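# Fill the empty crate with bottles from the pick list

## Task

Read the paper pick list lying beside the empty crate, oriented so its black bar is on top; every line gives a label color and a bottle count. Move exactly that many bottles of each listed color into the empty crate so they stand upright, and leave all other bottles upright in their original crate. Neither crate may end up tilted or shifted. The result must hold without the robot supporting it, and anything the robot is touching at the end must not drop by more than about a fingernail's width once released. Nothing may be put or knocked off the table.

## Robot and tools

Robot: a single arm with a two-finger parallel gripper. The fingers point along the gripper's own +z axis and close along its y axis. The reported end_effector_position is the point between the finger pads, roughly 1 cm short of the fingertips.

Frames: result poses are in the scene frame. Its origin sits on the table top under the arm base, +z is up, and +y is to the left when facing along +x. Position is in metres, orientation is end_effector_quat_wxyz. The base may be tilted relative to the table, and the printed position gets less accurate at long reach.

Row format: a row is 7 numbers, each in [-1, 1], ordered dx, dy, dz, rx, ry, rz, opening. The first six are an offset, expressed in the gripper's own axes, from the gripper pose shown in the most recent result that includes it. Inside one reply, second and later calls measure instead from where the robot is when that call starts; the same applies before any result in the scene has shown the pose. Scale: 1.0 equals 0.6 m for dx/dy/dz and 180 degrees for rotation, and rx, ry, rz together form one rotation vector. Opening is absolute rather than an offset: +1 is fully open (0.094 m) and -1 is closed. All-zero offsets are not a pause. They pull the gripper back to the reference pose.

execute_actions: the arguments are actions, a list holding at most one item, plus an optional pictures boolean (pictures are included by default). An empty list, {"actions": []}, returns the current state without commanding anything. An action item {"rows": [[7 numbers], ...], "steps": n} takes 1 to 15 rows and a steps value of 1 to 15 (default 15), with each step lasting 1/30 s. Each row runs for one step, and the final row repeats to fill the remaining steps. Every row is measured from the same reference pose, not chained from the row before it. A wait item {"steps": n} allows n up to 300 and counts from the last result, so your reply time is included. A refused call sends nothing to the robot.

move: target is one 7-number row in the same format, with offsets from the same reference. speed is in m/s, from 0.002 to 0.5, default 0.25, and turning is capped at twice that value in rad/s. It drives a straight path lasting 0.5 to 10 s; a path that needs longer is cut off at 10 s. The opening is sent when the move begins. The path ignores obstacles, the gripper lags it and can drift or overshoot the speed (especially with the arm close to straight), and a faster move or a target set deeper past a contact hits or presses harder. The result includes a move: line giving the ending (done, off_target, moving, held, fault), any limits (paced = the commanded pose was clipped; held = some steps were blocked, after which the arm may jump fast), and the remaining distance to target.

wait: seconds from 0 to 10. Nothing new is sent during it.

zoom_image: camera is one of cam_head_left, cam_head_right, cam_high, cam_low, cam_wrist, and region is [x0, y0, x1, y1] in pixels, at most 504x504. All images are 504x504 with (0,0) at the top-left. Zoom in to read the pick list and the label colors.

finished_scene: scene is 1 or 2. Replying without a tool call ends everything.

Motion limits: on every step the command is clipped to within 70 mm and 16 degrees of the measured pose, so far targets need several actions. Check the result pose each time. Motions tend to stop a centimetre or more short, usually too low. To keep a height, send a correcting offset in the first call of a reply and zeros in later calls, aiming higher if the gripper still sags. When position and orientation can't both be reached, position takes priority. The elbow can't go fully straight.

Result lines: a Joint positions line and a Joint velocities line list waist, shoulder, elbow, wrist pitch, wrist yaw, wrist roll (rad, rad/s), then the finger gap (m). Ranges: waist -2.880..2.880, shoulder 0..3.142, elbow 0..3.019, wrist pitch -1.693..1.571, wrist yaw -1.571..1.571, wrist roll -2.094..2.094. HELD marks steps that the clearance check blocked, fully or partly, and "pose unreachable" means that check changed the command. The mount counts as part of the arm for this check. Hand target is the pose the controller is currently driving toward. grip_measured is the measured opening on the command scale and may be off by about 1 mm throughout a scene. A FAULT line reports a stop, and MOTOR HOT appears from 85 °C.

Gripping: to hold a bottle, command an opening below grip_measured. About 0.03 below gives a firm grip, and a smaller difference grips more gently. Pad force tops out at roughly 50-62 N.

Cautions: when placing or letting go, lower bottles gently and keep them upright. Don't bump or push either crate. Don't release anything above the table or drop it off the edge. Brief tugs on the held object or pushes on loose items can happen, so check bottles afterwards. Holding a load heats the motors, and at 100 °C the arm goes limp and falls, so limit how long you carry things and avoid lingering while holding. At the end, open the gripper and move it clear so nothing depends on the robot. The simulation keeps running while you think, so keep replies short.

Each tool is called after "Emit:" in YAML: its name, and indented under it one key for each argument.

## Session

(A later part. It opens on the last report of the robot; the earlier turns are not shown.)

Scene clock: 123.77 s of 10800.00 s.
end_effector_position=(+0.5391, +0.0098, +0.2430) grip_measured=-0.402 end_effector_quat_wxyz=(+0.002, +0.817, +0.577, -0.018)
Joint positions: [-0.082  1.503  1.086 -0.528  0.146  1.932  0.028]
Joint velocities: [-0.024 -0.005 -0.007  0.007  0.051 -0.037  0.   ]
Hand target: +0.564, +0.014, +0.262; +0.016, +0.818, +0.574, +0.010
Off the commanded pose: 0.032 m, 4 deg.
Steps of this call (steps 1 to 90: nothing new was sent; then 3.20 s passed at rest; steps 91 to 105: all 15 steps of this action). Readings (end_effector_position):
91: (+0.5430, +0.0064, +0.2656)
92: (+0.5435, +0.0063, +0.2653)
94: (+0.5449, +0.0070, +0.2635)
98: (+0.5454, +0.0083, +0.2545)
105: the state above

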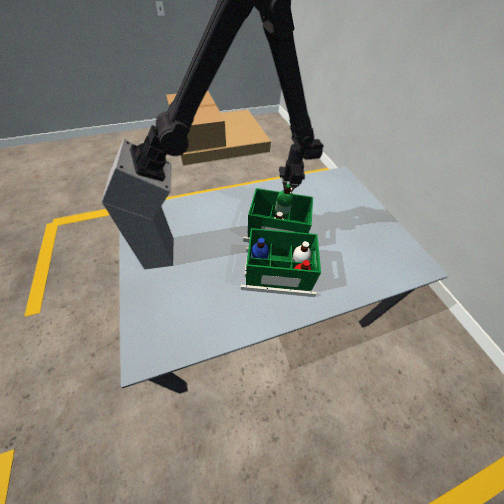

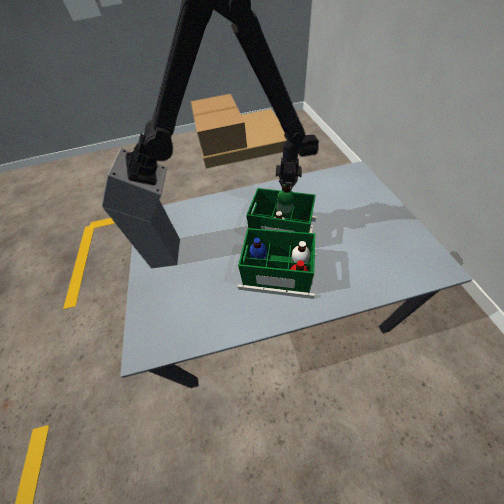

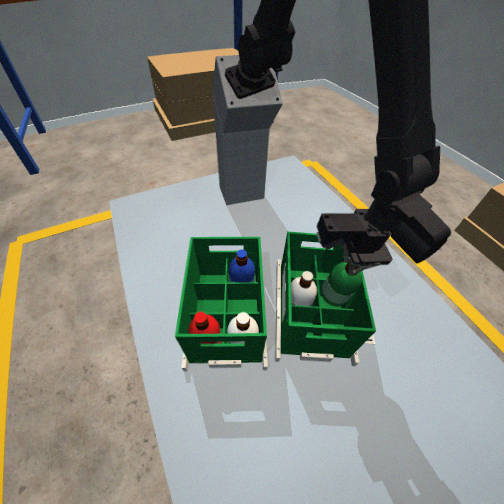

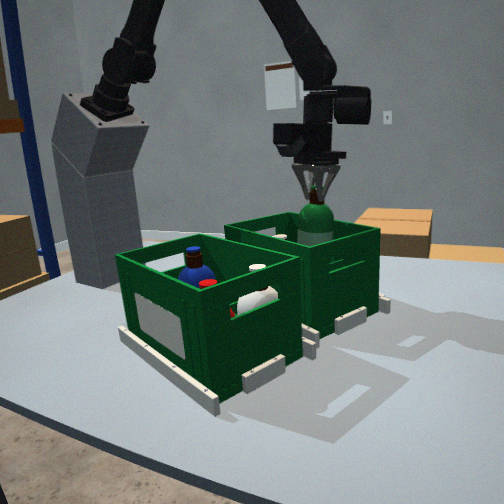

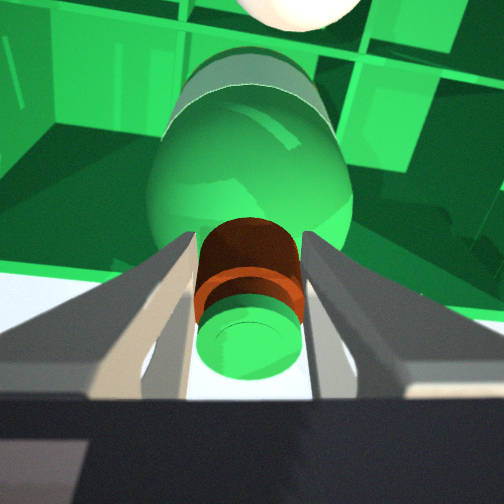

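Emit:
execute_actions:
  actions:
    - {"rows":[[0.032,0.032,-0.03,-0.016,0.016,0,-0.6],[0.032,0.032,-0.03,-0.016,0.016,0,-0.6],[0.032,0.032,-0.03,-0.016,0.016,0,-0.6],[0.032,0.032,-0.03,-0.016,0.016,0,-0.6],[0.032,0.032,-0.025,-0.016,0.016,0,-0.6],[0.032,0.032,-0.02,-0.016,0.016,0,-0.6],[0.032,0.032,-0.015,-0.016,0.016,0,-0.6],[0.032,0.032,-0.01,-0.016,0.016,0,-0.6],[0.032,0.032,-0.005,-0.016,0.016,0,-0.6],[0.032,0.032,0,-0.016,0.016,0,-0.6],[0.032,0.032,0.005,-0.016,0.016,0,-0.6],[0.032,0.032,0.01,-0.016,0.016,0,-0.6],[0.032,0.032,0.015,-0.016,0.016,0,-0.6],[0.032,0.032,0.02,-0.016,0.016,0,-0.6]],"steps":15}

Emit:
move:
  target: [0.018,0.04,0.09,-0.018,0.008,0,-0.6]
  speed: 0.04

Scene clock: 132.47 s of 10800.00 s.
end_effector_position=(+0.5377, +0.0173, +0.2220) grip_measured=-0.402 end_effector_quat_wxyz=(-0.003, +0.816, +0.578, -0.009)
Joint positions: [-0.078  1.55   1.086 -0.473  0.13   1.932  0.028]
Joint velocities: [-0.005  0.249  0.007  0.227 -0.007  0.022  0.001]
Hand target: +0.562, +0.021, +0.231; +0.008, +0.816, +0.577, +0.017
Off the commanded pose: 0.027 m, 3 deg.
Steps of this call (steps 1 to 120: nothing new was sent; then 4.20 s passed at rest; steps 121 to 135: all 15 steps of this action). Readings (end_effector_position):
121: (+0.5397, +0.0108, +0.2430)
122: (+0.5399, +0.0114, +0.2430)
124: (+0.5405, +0.0129, +0.2430)
128: (+0.5425, +0.0150, +0.2414)
135: the state above

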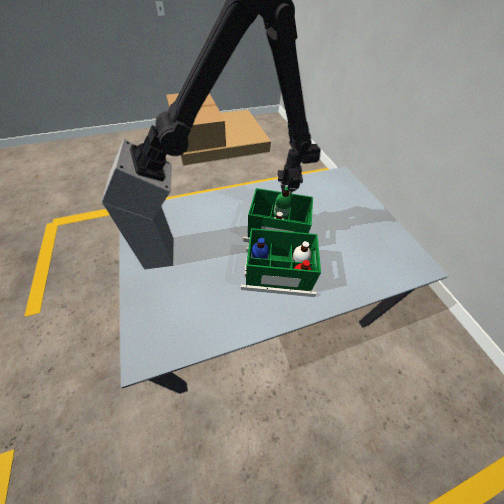

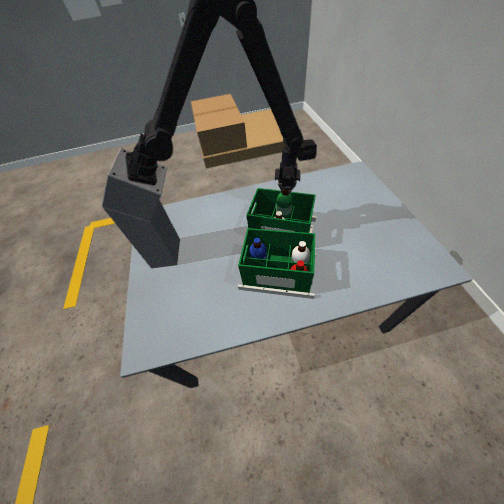

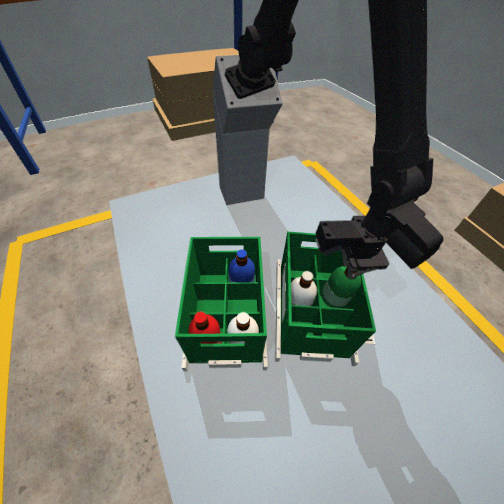

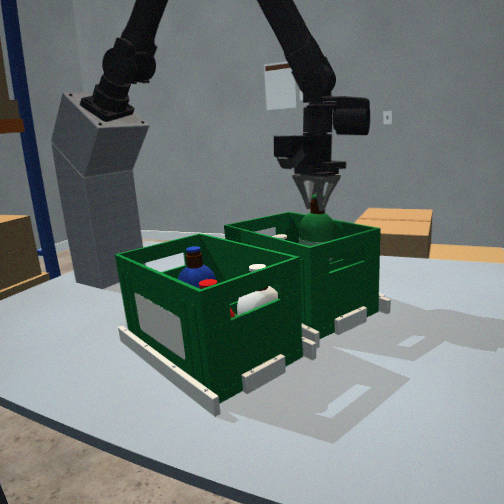

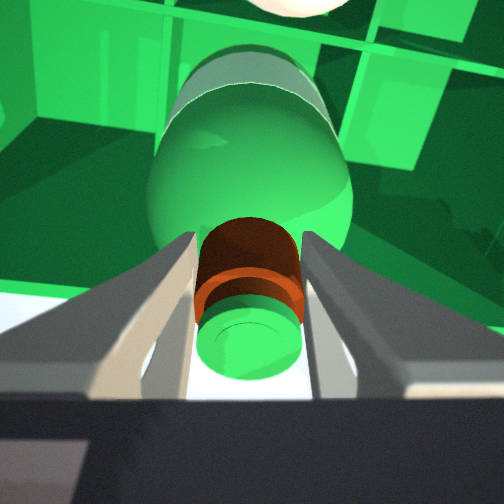

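Scene clock: 134.53 s of 10800.00 s.
end_effector_position=(+0.5322, +0.0211, +0.1537) grip_measured=-0.402 end_effector_quat_wxyz=(-0.002, +0.818, +0.576, -0.008)
Joint positions: [-0.087  1.715  1.121 -0.339  0.125  1.929  0.028]
Joint velocities: [-0.015  0.015 -0.002 -0.002 -0.022 -0.066  0.   ]
Hand target: +0.556, +0.021, +0.156; +0.009, +0.816, +0.578, +0.014
Off the commanded pose: 0.026 m, 3 deg.
move: off_target

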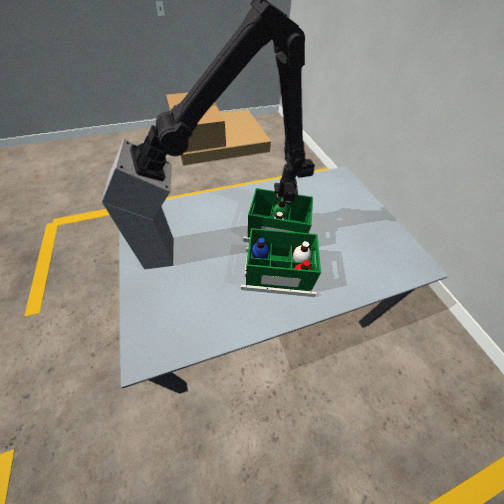

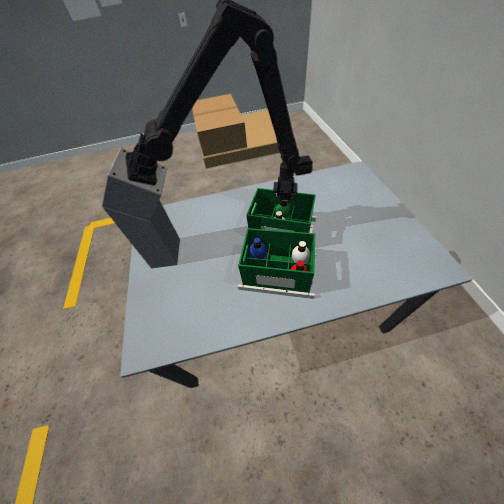

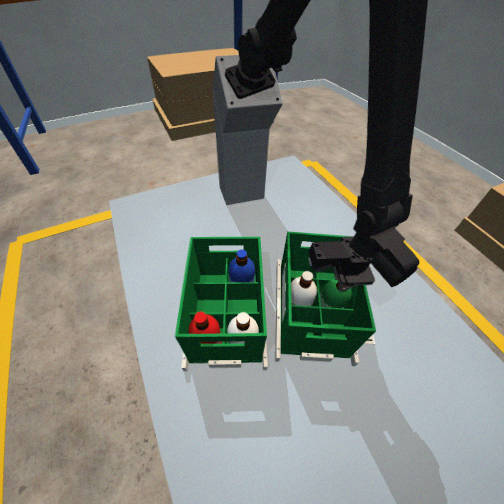

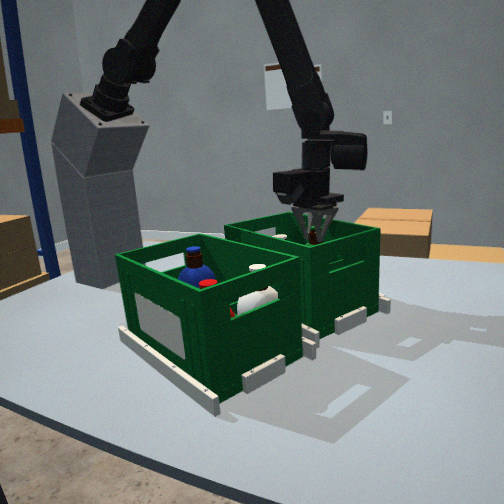

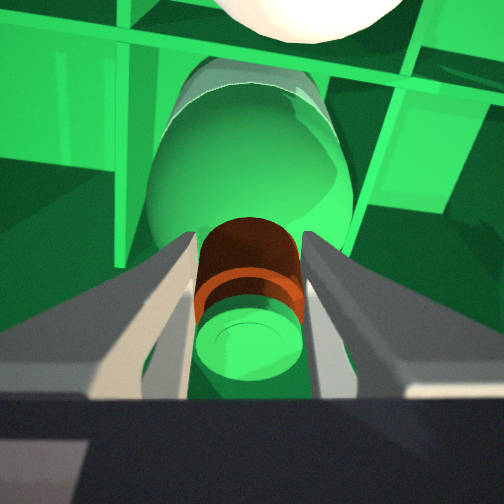

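Emit:
execute_actions:
  actions:
    - {"rows":[[0.005,0.04,0.008,-0.015,0.005,0,-0.6]],"steps":15}
  pictures: false

Emit:
execute_actions:
  actions:
    - {"rows":[[0,0.015,0,0,0,0,0.25]],"steps":12}
  pictures: false

Emit:
move:
  target: [0,0,-0.2,0,0,0,0.25]

Scene clock: 145.13 s of 10800.00 s.
end_effector_position=(+0.5327, +0.0201, +0.1536) grip_measured=-0.402 end_effector_quat_wxyz=(-0.002, +0.817, +0.576, -0.007)
Joint positions: [-0.089  1.715  1.121 -0.337  0.124  1.926  0.028]
Joint velocities: [-0.005 -0.015 -0.002 -0.007 -0.022 -0.022 -0.   ]
Hand target: +0.555, +0.015, +0.150; +0.013, +0.817, +0.576, +0.012
Off the commanded pose: 0.024 m, 3 deg.
Steps of this call (steps 1 to 90: nothing new was sent; then 7.10 s passed at rest; steps 91 to 105: all 15 steps of this action). Readings (end_effector_position):
91: (+0.5325, +0.0208, +0.1536)
92: (+0.5326, +0.0204, +0.1536)
94: (+0.5327, +0.0201, +0.1536)
98: (+0.5327, +0.0201, +0.1536)
105: the state above

Scene clock: 145.53 s of 10800.00 s.
end_effector_position=(+0.5322, +0.0201, +0.1540) grip_measured=+0.247 end_effector_quat_wxyz=(-0.004, +0.817, +0.577, -0.010)
Joint positions: [-0.089  1.715  1.124 -0.347  0.124  1.926  0.059]
Joint velocities: [-0.005 -0.005  0.017  0.012 -0.037  0.066 -0.001]
Hand target: +0.541, +0.017, +0.154; -0.002, +0.817, +0.576, -0.007
Off the commanded pose: 0.009 m, 0 deg.
Steps of this call (steps 1 to 12: all 12 steps of this action). Readings (end_effector_position):
1: (+0.5320, +0.0201, +0.1536)
2: (+0.5321, +0.0201, +0.1538)
4: (+0.5322, +0.0201, +0.1539)
8: (+0.5322, +0.0201, +0.1540)
12: the state above

Scene clock: 146.80 s of 10800.00 s.
end_effector_position=(+0.5416, +0.0177, +0.2789) grip_measured=+0.247 end_effector_quat_wxyz=(+0.001, +0.815, +0.580, -0.003)
Joint positions: [-0.061  1.416  1.067 -0.574  0.139  1.939  0.059]
Joint velocities: [ 0.005 -0.005 -0.007 -0.022 -0.007 -0.037 -0.   ]
Hand target: +0.537, +0.021, +0.275; -0.004, +0.817, +0.577, -0.010
Off the commanded pose: 0.009 m, 1 deg.
move: done

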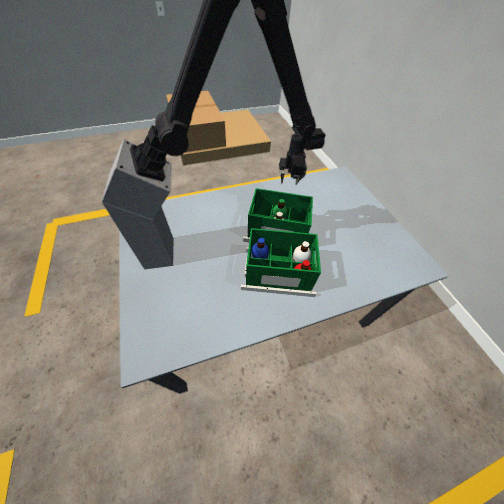

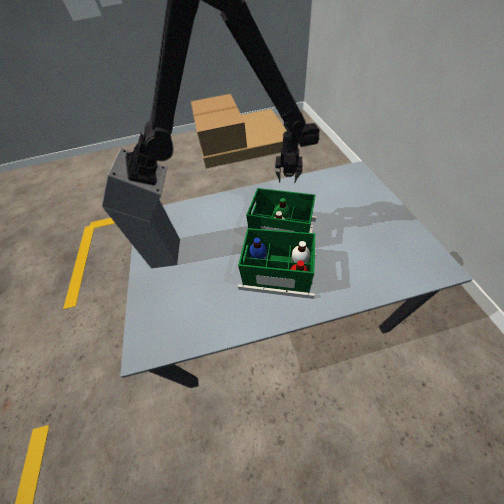

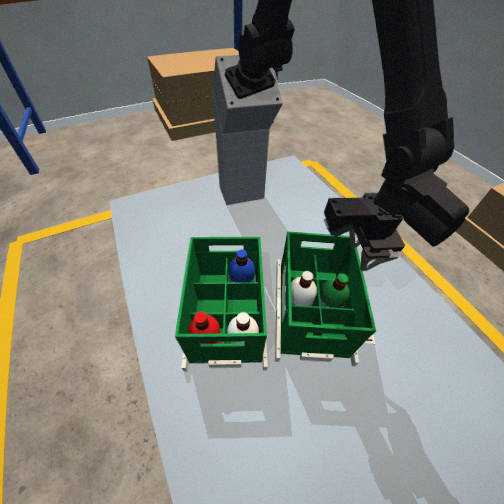

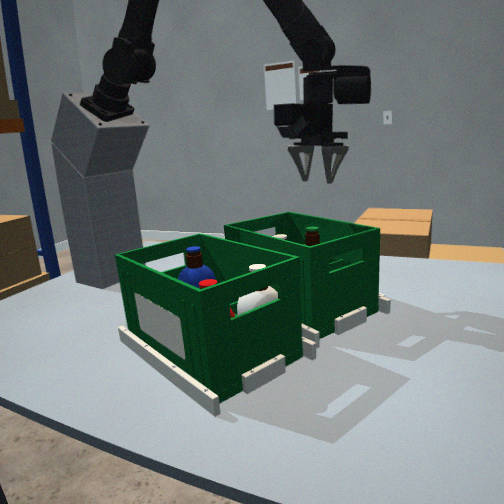

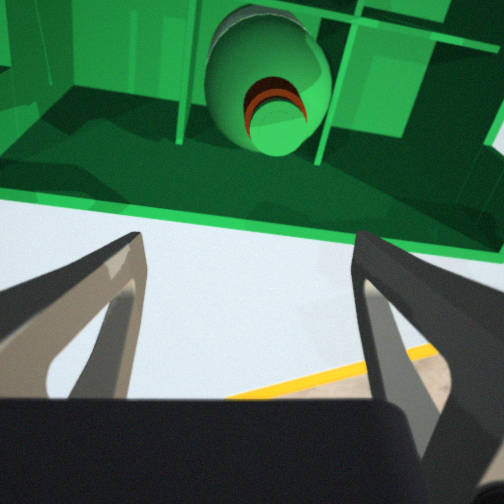

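Emit:
finished_scene:
  scene: 2

The scene is finished: the task was done.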